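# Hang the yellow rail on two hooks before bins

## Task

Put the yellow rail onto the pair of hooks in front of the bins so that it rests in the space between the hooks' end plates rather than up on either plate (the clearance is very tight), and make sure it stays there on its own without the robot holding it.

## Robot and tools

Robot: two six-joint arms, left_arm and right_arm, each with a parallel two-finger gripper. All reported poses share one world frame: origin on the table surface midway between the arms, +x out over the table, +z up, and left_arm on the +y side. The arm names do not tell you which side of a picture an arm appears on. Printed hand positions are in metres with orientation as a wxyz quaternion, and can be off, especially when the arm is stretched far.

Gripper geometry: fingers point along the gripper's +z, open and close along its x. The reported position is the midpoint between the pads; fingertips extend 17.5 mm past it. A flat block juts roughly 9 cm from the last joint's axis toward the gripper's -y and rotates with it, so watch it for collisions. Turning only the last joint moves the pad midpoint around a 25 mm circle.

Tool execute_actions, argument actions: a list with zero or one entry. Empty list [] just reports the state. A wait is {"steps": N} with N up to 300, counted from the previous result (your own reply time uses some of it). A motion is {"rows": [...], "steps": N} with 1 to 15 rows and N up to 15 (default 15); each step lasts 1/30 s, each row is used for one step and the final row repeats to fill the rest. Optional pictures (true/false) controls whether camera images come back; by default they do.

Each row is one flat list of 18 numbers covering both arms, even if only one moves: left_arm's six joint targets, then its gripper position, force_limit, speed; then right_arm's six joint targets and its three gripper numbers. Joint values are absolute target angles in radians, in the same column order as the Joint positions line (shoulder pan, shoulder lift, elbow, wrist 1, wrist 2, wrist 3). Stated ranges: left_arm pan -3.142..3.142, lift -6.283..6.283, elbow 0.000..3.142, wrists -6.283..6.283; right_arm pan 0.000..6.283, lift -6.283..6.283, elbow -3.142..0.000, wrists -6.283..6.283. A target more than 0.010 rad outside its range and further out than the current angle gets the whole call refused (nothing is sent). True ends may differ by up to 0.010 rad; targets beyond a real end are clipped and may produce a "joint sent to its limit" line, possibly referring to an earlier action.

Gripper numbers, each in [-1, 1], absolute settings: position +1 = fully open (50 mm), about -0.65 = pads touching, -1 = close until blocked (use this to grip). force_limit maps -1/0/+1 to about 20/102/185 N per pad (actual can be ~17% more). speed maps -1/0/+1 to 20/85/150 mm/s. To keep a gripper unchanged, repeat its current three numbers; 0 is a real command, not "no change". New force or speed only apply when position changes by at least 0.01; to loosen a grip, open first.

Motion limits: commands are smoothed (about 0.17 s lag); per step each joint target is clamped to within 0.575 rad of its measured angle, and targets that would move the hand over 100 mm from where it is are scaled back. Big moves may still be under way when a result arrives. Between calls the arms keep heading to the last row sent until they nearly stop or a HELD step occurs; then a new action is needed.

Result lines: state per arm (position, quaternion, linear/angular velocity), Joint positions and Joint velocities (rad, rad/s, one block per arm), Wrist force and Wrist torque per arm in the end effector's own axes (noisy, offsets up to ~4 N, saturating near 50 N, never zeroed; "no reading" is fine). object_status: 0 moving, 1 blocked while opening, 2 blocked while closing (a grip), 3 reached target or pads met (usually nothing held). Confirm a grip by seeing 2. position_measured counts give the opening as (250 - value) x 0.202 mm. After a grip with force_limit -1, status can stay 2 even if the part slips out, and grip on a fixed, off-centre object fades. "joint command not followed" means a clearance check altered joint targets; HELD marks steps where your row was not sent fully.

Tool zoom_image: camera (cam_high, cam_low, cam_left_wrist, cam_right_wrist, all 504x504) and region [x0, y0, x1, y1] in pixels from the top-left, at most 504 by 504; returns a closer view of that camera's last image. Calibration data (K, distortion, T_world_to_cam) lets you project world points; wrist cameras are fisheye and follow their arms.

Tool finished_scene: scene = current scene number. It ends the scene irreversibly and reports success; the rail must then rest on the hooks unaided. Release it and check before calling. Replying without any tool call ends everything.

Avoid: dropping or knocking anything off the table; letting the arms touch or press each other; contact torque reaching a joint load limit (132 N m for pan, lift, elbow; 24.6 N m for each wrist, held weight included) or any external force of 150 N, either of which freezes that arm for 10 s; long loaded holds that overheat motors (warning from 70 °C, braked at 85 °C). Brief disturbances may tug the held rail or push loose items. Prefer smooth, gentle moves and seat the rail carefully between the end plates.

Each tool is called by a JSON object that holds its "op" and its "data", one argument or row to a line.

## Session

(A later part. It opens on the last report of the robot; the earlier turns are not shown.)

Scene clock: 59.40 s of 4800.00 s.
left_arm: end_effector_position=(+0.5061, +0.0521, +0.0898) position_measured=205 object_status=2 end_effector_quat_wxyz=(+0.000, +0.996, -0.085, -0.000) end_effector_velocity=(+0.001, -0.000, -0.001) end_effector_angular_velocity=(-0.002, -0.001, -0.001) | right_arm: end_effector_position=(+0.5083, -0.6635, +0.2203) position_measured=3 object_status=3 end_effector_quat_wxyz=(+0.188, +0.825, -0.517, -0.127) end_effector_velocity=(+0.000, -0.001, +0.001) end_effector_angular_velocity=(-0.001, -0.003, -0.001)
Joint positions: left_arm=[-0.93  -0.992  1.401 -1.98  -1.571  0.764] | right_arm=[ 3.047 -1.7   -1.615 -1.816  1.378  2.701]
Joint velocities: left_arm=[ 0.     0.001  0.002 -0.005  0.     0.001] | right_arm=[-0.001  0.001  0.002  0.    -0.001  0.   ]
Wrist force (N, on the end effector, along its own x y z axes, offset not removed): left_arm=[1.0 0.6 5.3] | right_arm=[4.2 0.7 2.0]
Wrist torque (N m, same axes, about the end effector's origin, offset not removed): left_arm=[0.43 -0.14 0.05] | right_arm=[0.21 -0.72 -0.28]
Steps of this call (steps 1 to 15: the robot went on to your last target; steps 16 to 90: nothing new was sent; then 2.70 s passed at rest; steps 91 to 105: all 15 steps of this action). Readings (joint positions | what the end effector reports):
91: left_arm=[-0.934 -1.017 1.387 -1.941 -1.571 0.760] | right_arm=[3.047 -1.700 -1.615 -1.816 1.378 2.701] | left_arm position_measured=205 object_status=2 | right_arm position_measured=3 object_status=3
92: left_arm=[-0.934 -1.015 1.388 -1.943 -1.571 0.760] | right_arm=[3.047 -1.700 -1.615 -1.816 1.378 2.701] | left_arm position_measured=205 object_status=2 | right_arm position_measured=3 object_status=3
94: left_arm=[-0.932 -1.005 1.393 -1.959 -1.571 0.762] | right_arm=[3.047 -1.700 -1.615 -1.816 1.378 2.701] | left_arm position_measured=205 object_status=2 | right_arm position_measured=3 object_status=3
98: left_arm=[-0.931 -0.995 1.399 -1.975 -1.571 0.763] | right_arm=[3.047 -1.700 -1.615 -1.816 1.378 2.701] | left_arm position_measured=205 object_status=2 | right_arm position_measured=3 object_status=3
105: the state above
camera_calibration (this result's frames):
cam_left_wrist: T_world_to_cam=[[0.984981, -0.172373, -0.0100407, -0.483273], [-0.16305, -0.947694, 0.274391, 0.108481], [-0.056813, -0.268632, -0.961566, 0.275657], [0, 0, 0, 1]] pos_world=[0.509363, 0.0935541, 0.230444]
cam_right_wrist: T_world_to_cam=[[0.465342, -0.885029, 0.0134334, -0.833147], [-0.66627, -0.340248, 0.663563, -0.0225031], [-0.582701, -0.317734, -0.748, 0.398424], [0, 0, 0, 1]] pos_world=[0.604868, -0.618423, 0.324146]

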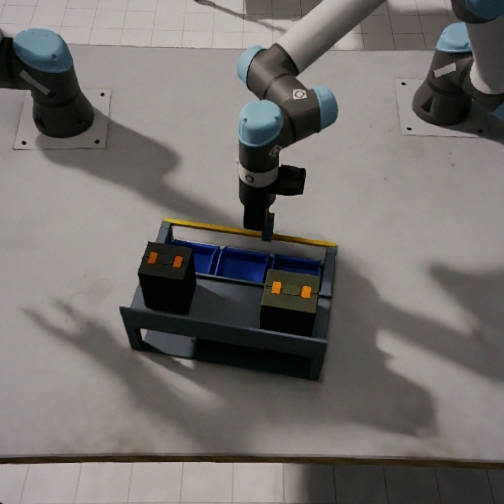

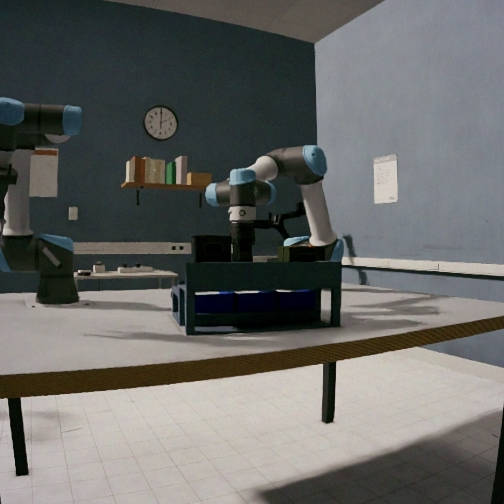

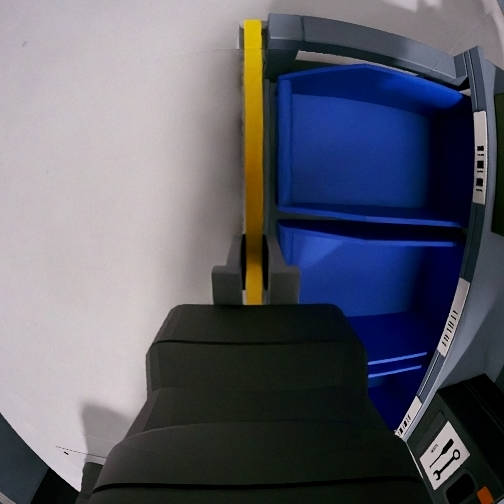

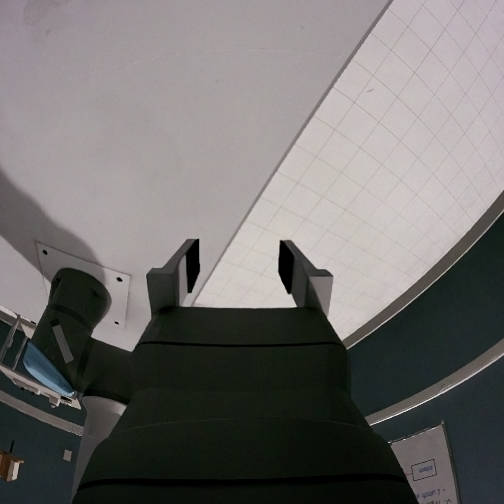

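Looks centred; lower 8 mm and feel.

{"op": "execute_actions", "data": {
  "actions": [
    {"rows":[[-0.930,-0.9838,1.4103,-1.9973,-1.571,0.764,-1,-0.5,0,3.047,-1.7,-1.615,-1.816,1.378,2.701,1,0,0]]}
  ]
}}

{"op": "zoom_image", "data": {
  "camera": "cam_left_wrist",
  "region": [200,0,320,120]
}}

{"op": "zoom_image", "data": {
  "camera": "cam_high",
  "region": [150,205,200,245]
}}

Scene clock: 63.60 s of 4800.00 s.
left_arm: end_effector_position=(+0.5061, +0.0521, +0.0816) position_measured=205 object_status=2 end_effector_quat_wxyz=(+0.000, +0.996, -0.085, -0.000) end_effector_velocity=(+0.000, -0.000, -0.000) end_effector_angular_velocity=(-0.001, -0.001, +0.000) | right_arm: end_effector_position=(+0.5083, -0.6635, +0.2203) position_measured=3 object_status=3 end_effector_quat_wxyz=(+0.188, +0.825, -0.517, -0.127) end_effector_velocity=(+0.000, -0.000, +0.001) end_effector_angular_velocity=(-0.001, -0.003, -0.001)
Joint positions: left_arm=[-0.93  -0.984  1.41  -1.997 -1.571  0.764] | right_arm=[ 3.047 -1.7   -1.615 -1.816  1.378  2.701]
Joint velocities: left_arm=[-0.    -0.     0.001 -0.002  0.    -0.   ] | right_arm=[-0.     0.001  0.001 -0.    -0.     0.001]
Wrist force (N, on the end effector, along its own x y z axes, offset not removed): left_arm=[0.5 -0.3 4.2] | right_arm=[3.2 1.0 1.6]
Wrist torque (N m, same axes, about the end effector's origin, offset not removed): left_arm=[0.12 0.01 0.08] | right_arm=[0.24 -0.56 -0.35]
Steps of this call (steps 1 to 15: the robot went on to your last target; steps 16 to 90: nothing new was sent; then 0.70 s passed at rest; steps 91 to 105: all 15 steps of this action). Readings (joint positions | what the end effector reports):
91: left_arm=[-0.930 -0.991 1.401 -1.980 -1.571 0.764] | right_arm=[3.047 -1.700 -1.615 -1.816 1.378 2.701] | left_arm position_measured=205 object_status=2 | right_arm position_measured=3 object_status=3
92: left_arm=[-0.930 -0.991 1.401 -1.982 -1.571 0.764] | right_arm=[3.047 -1.700 -1.615 -1.816 1.378 2.701] | left_arm position_measured=205 object_status=2 | right_arm position_measured=3 object_status=3
94: left_arm=[-0.930 -0.988 1.405 -1.988 -1.571 0.764] | right_arm=[3.047 -1.700 -1.615 -1.816 1.378 2.701] | left_arm position_measured=205 object_status=2 | right_arm position_measured=3 object_status=3
98: left_arm=[-0.930 -0.985 1.409 -1.995 -1.571 0.764] | right_arm=[3.047 -1.700 -1.615 -1.816 1.378 2.701] | left_arm position_measured=205 object_status=2 | right_arm position_measured=3 object_status=3
105: the state above
camera_calibration (this result's frames):
cam_left_wrist: T_world_to_cam=[[0.984981, -0.172369, -0.0100474, -0.483378], [-0.163046, -0.947697, 0.274384, 0.11074], [-0.0568172, -0.268625, -0.961568, 0.267828], [0, 0, 0, 1]] pos_world=[0.509391, 0.0935735, 0.222293]
cam_right_wrist: T_world_to_cam=[[0.465342, -0.885029, 0.0134335, -0.833147], [-0.66627, -0.340248, 0.663562, -0.0225029], [-0.582701, -0.317734, -0.748, 0.398425], [0, 0, 0, 1]] pos_world=[0.604868, -0.618423, 0.324146]

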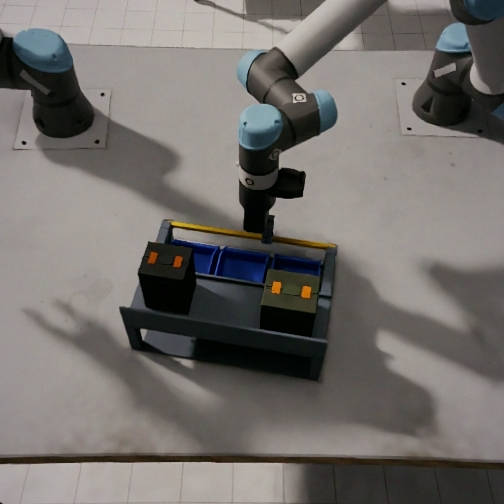

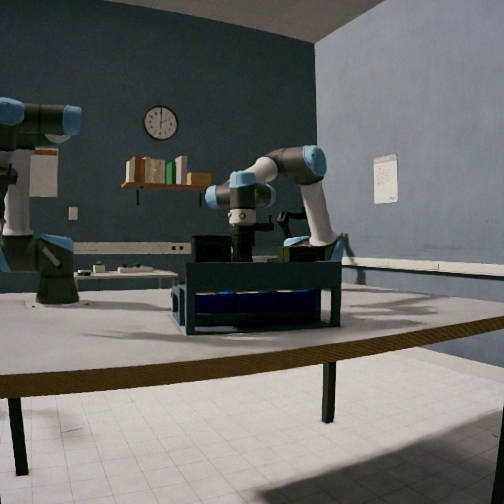

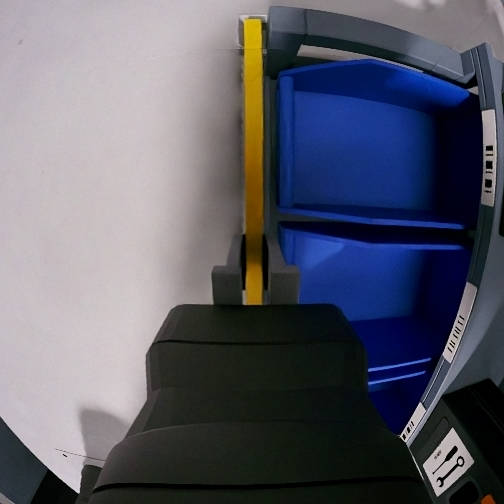

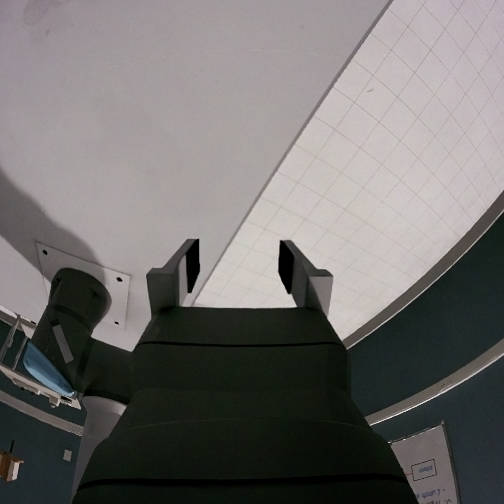

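Region (200, 0, 320, 120) of cam_left_wrist's 504x504 image, scaled by 4.200, with more detail than that image has.

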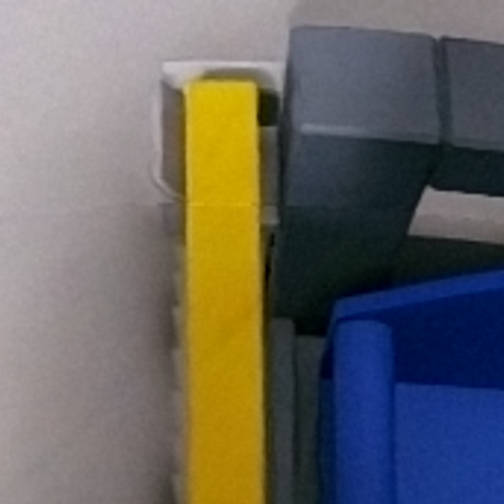

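Region (150, 205, 200, 245) of cam_high's 504x504 image, scaled by 10.080, with more detail than that image has; it fills the top 403 rows of this view, and the rest is white.

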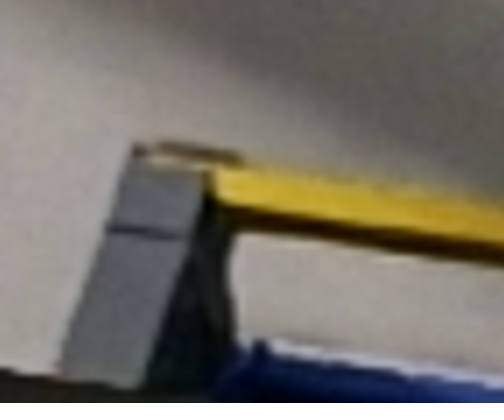

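{"op": "execute_actions", "data": {
  "actions": [
    {"rows":[[-0.930,-0.978,1.4173,-2.0101,-1.571,0.764,-1,-0.5,0,3.047,-1.7,-1.615,-1.816,1.378,2.701,1,0,0]]}
  ]
}}

{"op": "zoom_image", "data": {
  "camera": "cam_left_wrist",
  "region": [200,0,320,120]
}}

{"op": "zoom_image", "data": {
  "camera": "cam_high",
  "region": [150,205,200,245]
}}

Scene clock: 67.20 s of 4800.00 s.
left_arm: end_effector_position=(+0.5060, +0.0521, +0.0757) position_measured=205 object_status=2 end_effector_quat_wxyz=(+0.000, +0.996, -0.085, -0.000) end_effector_velocity=(+0.000, -0.000, -0.001) end_effector_angular_velocity=(-0.001, -0.000, +0.000) | right_arm: end_effector_position=(+0.5083, -0.6635, +0.2203) position_measured=3 object_status=3 end_effector_quat_wxyz=(+0.188, +0.825, -0.517, -0.127) end_effector_velocity=(-0.000, -0.000, -0.001) end_effector_angular_velocity=(-0.000, +0.003, -0.000)
Joint positions: left_arm=[-0.93  -0.978  1.417 -2.01  -1.571  0.764] | right_arm=[ 3.047 -1.7   -1.615 -1.816  1.378  2.701]
Joint velocities: left_arm=[ 0.     0.001  0.001 -0.002  0.    -0.   ] | right_arm=[ 0.    -0.001 -0.001 -0.    -0.     0.001]
Wrist force (N, on the end effector, along its own x y z axes, offset not removed): left_arm=[1.0 -2.5 3.9] | right_arm=[3.2 0.7 3.3]
Wrist torque (N m, same axes, about the end effector's origin, offset not removed): left_arm=[-0.36 0.00 0.10] | right_arm=[0.25 -0.56 -0.28]
Steps of this call (steps 1 to 15: the robot went on to your last target; steps 16 to 90: nothing new was sent; then 0.10 s passed at rest; steps 91 to 105: all 15 steps of this action). Readings (joint positions | what the end effector reports):
91: left_arm=[-0.930 -0.984 1.410 -1.997 -1.571 0.764] | right_arm=[3.047 -1.700 -1.615 -1.816 1.378 2.701] | left_arm position_measured=205 object_status=2 | right_arm position_measured=3 object_status=3
92: left_arm=[-0.930 -0.983 1.411 -1.998 -1.571 0.764] | right_arm=[3.047 -1.700 -1.615 -1.816 1.378 2.701] | left_arm position_measured=205 object_status=2 | right_arm position_measured=3 object_status=3
94: left_arm=[-0.930 -0.981 1.414 -2.004 -1.571 0.764] | right_arm=[3.047 -1.700 -1.615 -1.816 1.378 2.701] | left_arm position_measured=205 object_status=2 | right_arm position_measured=3 object_status=3
98: left_arm=[-0.930 -0.979 1.416 -2.008 -1.571 0.764] | right_arm=[3.047 -1.700 -1.615 -1.816 1.378 2.701] | left_arm position_measured=205 object_status=2 | right_arm position_measured=3 object_status=3
105: the state above
camera_calibration (this result's frames):
cam_left_wrist: T_world_to_cam=[[0.984981, -0.17237, -0.0100596, -0.483393], [-0.163042, -0.947695, 0.274394, 0.112407], [-0.0568305, -0.268633, -0.961565, 0.262122], [0, 0, 0, 1]] pos_world=[0.509357, 0.0936201, 0.216341]
cam_right_wrist: T_world_to_cam=[[0.465342, -0.885029, 0.0134335, -0.833147], [-0.66627, -0.340249, 0.663562, -0.0225032], [-0.582701, -0.317734, -0.748, 0.398424], [0, 0, 0, 1]] pos_world=[0.604868, -0.618423, 0.324146]

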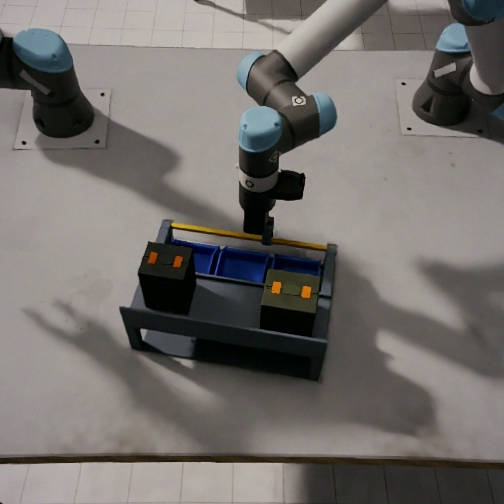

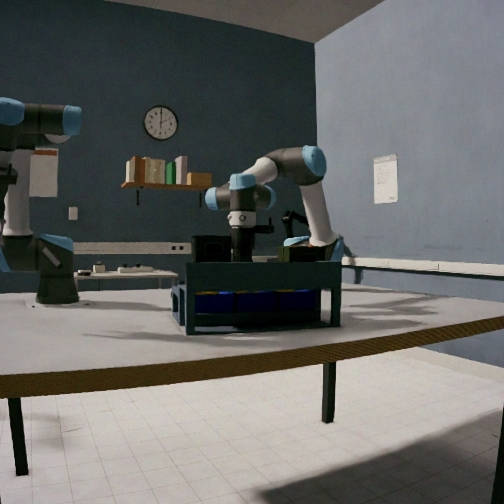

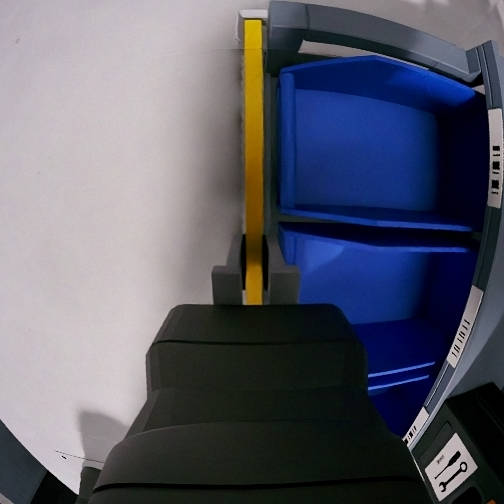

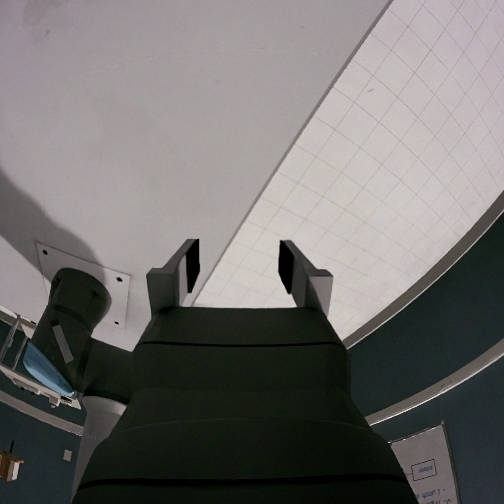

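Region (200, 0, 320, 120) of cam_left_wrist's 504x504 image, scaled by 4.200, with more detail than that image has.

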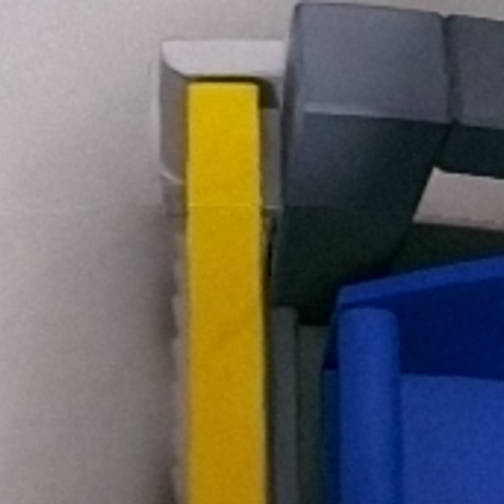

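Region (150, 205, 200, 245) of cam_high's 504x504 image, scaled by 10.080, with more detail than that image has; it fills the top 403 rows of this view, and the rest is white.

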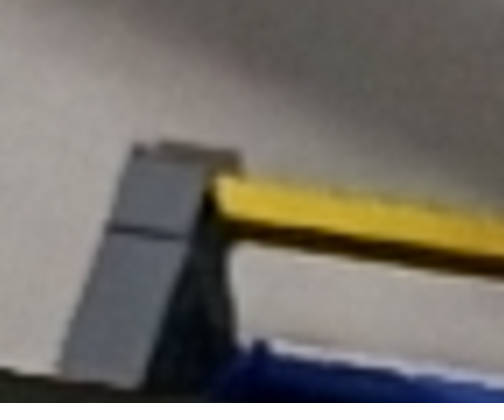

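Both are in. Release, lift, and look.

{"op": "execute_actions", "data": {
  "actions": [
    {"rows":[[-0.930,-0.978,1.4173,-2.0101,-1.571,0.764,-0.1,-0.5,0,3.047,-1.7,-1.615,-1.816,1.378,2.701,1,0,0]],"steps":8}
  ],
  "pictures": false
}}

{"op": "execute_actions", "data": {
  "actions": [
    {"rows":[[-0.930,-1.01,1.377,-1.938,-1.571,0.764,-0.1,-0.5,0,3.047,-1.7,-1.615,-1.816,1.378,2.701,1,0,0]],"steps":10}
  ],
  "pictures": false
}}

{"op": "execute_actions", "data": {
  "actions": [
    {"rows":[[-1.113,-1.262,1.48,-1.789,-1.571,1.803,1,-0.5,0,3.047,-1.7,-1.615,-1.816,1.378,2.701,1,0,0]]}
  ]
}}

{"op": "zoom_image", "data": {
  "camera": "cam_left_wrist",
  "region": [340,140,460,260]
}}

Scene clock: 76.30 s of 4800.00 s.
left_arm: end_effector_position=(+0.5060, +0.0521, +0.0756) position_measured=167 object_status=0 end_effector_quat_wxyz=(+0.000, +0.996, -0.085, -0.000) end_effector_velocity=(+0.000, -0.000, -0.001) end_effector_angular_velocity=(-0.000, -0.000, -0.000) | right_arm: end_effector_position=(+0.5083, -0.6635, +0.2203) position_measured=3 object_status=3 end_effector_quat_wxyz=(+0.188, +0.825, -0.517, -0.127) end_effector_velocity=(-0.000, -0.001, -0.000) end_effector_angular_velocity=(-0.001, +0.001, -0.002)
Joint positions: left_arm=[-0.93  -0.978  1.417 -2.01  -1.571  0.764] | right_arm=[ 3.047 -1.7   -1.615 -1.816  1.378  2.701]
Joint velocities: left_arm=[ 0.     0.001 -0.    -0.001  0.     0.   ] | right_arm=[-0.001 -0.001 -0.    -0.    -0.     0.001]
Wrist force (N, on the end effector, along its own x y z axes, offset not removed): left_arm=[0.6 -1.9 2.2] | right_arm=[2.4 0.3 1.5]
Wrist torque (N m, same axes, about the end effector's origin, offset not removed): left_arm=[-0.20 -0.07 0.13] | right_arm=[0.07 -0.29 -0.22]
Steps of this call (steps 1 to 15: the robot went on to your last target; steps 16 to 90: nothing new was sent; then 5.83 s passed at rest; steps 91 to 98: all 8 steps of this action). Readings (joint positions | what the end effector reports):
91: left_arm=[-0.930 -0.978 1.417 -2.010 -1.571 0.764] | right_arm=[3.047 -1.700 -1.615 -1.816 1.378 2.701] | left_arm position_measured=204 object_status=0 | right_arm position_measured=3 object_status=3
92: left_arm=[-0.930 -0.978 1.417 -2.010 -1.571 0.764] | right_arm=[3.047 -1.700 -1.615 -1.816 1.378 2.701] | left_arm position_measured=191 object_status=0 | right_arm position_measured=3 object_status=3
94: left_arm=[-0.930 -0.978 1.417 -2.010 -1.571 0.764] | right_arm=[3.047 -1.700 -1.615 -1.816 1.378 2.701] | left_arm position_measured=167 object_status=0 | right_arm position_measured=3 object_status=3
98: the state above

Scene clock: 76.63 s of 4800.00 s.
left_arm: end_effector_position=(+0.5060, +0.0522, +0.1068) position_measured=167 object_status=3 end_effector_quat_wxyz=(+0.000, +0.996, -0.085, +0.000) end_effector_velocity=(-0.001, +0.002, +0.023) end_effector_angular_velocity=(+0.003, +0.002, -0.000) | right_arm: end_effector_position=(+0.5083, -0.6635, +0.2203) position_measured=3 object_status=3 end_effector_quat_wxyz=(+0.188, +0.825, -0.517, -0.127) end_effector_velocity=(-0.000, -0.001, -0.000) end_effector_angular_velocity=(-0.001, +0.000, -0.001)
Joint positions: left_arm=[-0.93  -1.008  1.38  -1.943 -1.571  0.764] | right_arm=[ 3.047 -1.7   -1.615 -1.816  1.378  2.701]
Joint velocities: left_arm=[ 0.    -0.022 -0.028  0.053 -0.     0.   ] | right_arm=[-0.001 -0.    -0.     0.    -0.001  0.   ]
Wrist force (N, on the end effector, along its own x y z axes, offset not removed): left_arm=[-0.3 -1.0 2.1] | right_arm=[2.6 0.3 2.1]
Wrist torque (N m, same axes, about the end effector's origin, offset not removed): left_arm=[-0.05 0.09 0.04] | right_arm=[0.14 -0.47 -0.29]
Steps of this call (steps 1 to 10: all 10 steps of this action). Readings (joint positions | what the end effector reports):
1: left_arm=[-0.930 -0.978 1.417 -2.010 -1.571 0.764] | right_arm=[3.047 -1.700 -1.615 -1.816 1.378 2.701] | left_arm position_measured=167 object_status=0 | right_arm position_measured=3 object_status=3
2: left_arm=[-0.930 -0.980 1.415 -2.007 -1.571 0.764] | right_arm=[3.047 -1.700 -1.615 -1.816 1.378 2.701] | left_arm position_measured=167 object_status=0 | right_arm position_measured=3 object_status=3
4: left_arm=[-0.930 -0.993 1.399 -1.979 -1.571 0.764] | right_arm=[3.047 -1.700 -1.615 -1.816 1.378 2.701] | left_arm position_measured=167 object_status=3 | right_arm position_measured=3 object_status=3
8: left_arm=[-0.930 -1.006 1.383 -1.948 -1.571 0.764] | right_arm=[3.047 -1.700 -1.615 -1.816 1.378 2.701] | left_arm position_measured=167 object_status=3 | right_arm position_measured=3 object_status=3
10: the state above

Scene clock: 77.13 s of 4800.00 s.
left_arm: end_effector_position=(+0.3979, +0.0264, +0.2072) position_measured=3 object_status=0 end_effector_quat_wxyz=(+0.000, +0.811, -0.586, -0.000) end_effector_velocity=(-0.025, -0.032, +0.029) end_effector_angular_velocity=(-0.007, -0.002, -1.450) | right_arm: end_effector_position=(+0.5083, -0.6635, +0.2203) position_measured=3 object_status=3 end_effector_quat_wxyz=(+0.188, +0.825, -0.517, -0.127) end_effector_velocity=(-0.001, -0.000, -0.001) end_effector_angular_velocity=(+0.000, +0.003, -0.001)
Joint positions: left_arm=[-1.108 -1.255  1.477 -1.793 -1.571  1.668] | right_arm=[ 3.047 -1.7   -1.615 -1.816  1.378  2.701]
Joint velocities: left_arm=[-0.052 -0.075  0.027  0.04  -0.     1.397] | right_arm=[-0.001 -0.002 -0.001  0.     0.     0.   ]
Wrist force (N, on the end effector, along its own x y z axes, offset not removed): left_arm=[0.2 -0.5 0.8] | right_arm=[3.2 -0.8 3.3]
Wrist torque (N m, same axes, about the end effector's origin, offset not removed): left_arm=[-0.01 0.00 0.18] | right_arm=[-0.05 -0.45 -0.26]
Steps of this call (steps 1 to 15: all 15 steps of this action). Readings (joint positions | what the end effector reports):
1: left_arm=[-0.930 -1.008 1.379 -1.942 -1.571 0.764] | right_arm=[3.047 -1.700 -1.615 -1.816 1.378 2.701] | left_arm position_measured=167 object_status=0 | right_arm position_measured=3 object_status=3
2: left_arm=[-0.933 -1.012 1.381 -1.937 -1.571 0.767] | right_arm=[3.047 -1.700 -1.615 -1.816 1.378 2.701] | left_arm position_measured=153 object_status=0 | right_arm position_measured=3 object_status=3
4: left_arm=[-0.973 -1.059 1.407 -1.902 -1.571 0.823] | right_arm=[3.047 -1.700 -1.615 -1.816 1.378 2.701] | left_arm position_measured=125 object_status=0 | right_arm position_measured=3 object_status=3
8: left_arm=[-1.057 -1.180 1.451 -1.834 -1.571 1.099] | right_arm=[3.047 -1.700 -1.615 -1.816 1.378 2.701] | left_arm position_measured=69 object_status=0 | right_arm position_measured=3 object_status=3
15: the state above
camera_calibration (this result's frames):
cam_left_wrist: T_world_to_cam=[[0.310669, -0.950462, -0.0103033, -0.091108], [-0.913115, -0.301437, 0.274512, 0.315596], [-0.264019, -0.0758742, -0.961528, 0.452904], [0, 0, 0, 1]] pos_world=[0.436055, 0.0429013, 0.347906]
cam_right_wrist: T_world_to_cam=[[0.465342, -0.885029, 0.0134334, -0.833147], [-0.66627, -0.340248, 0.663563, -0.0225031], [-0.582701, -0.317734, -0.748, 0.398424], [0, 0, 0, 1]] pos_world=[0.604868, -0.618423, 0.324146]

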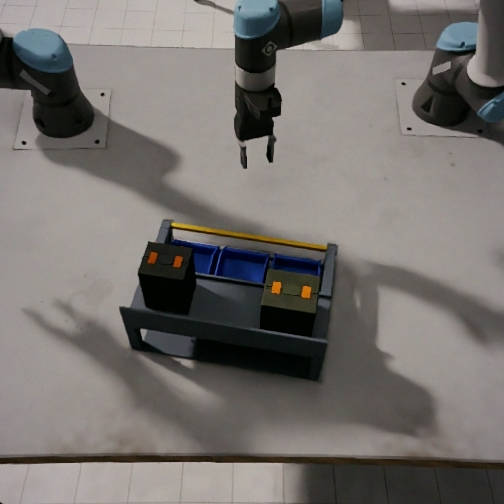

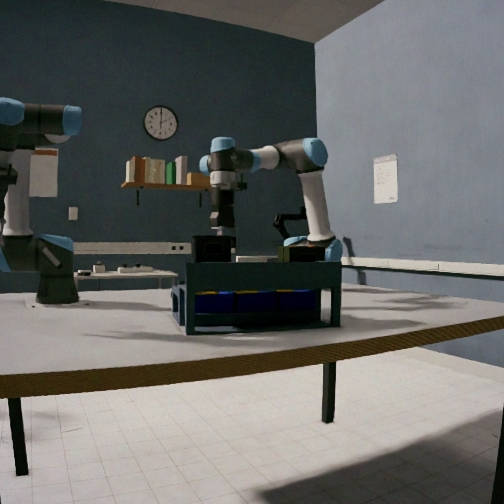

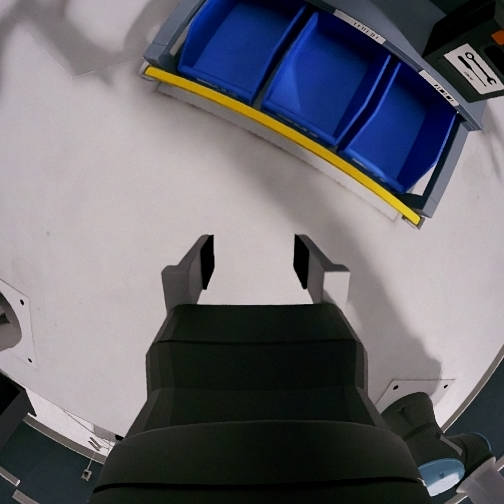

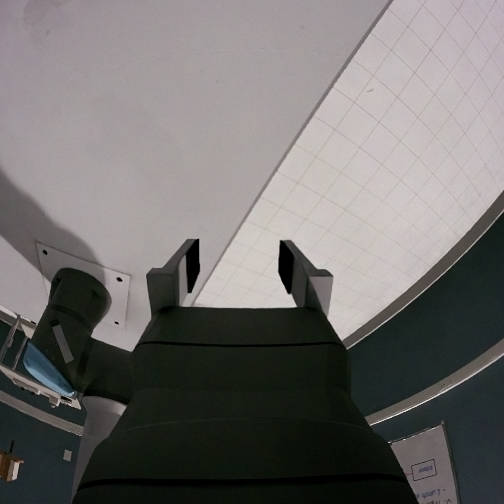

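Region (340, 140, 460, 260) of cam_left_wrist's 504x504 image, scaled by 4.200, with more detail than that image has.

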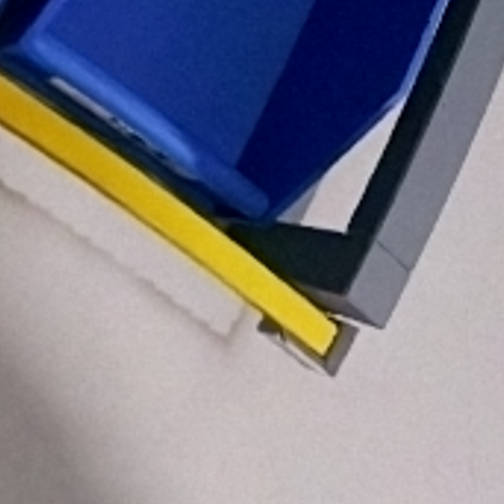

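{"op": "finished_scene", "data": {
  "scene": 1
}}

The scene is finished: the task was done.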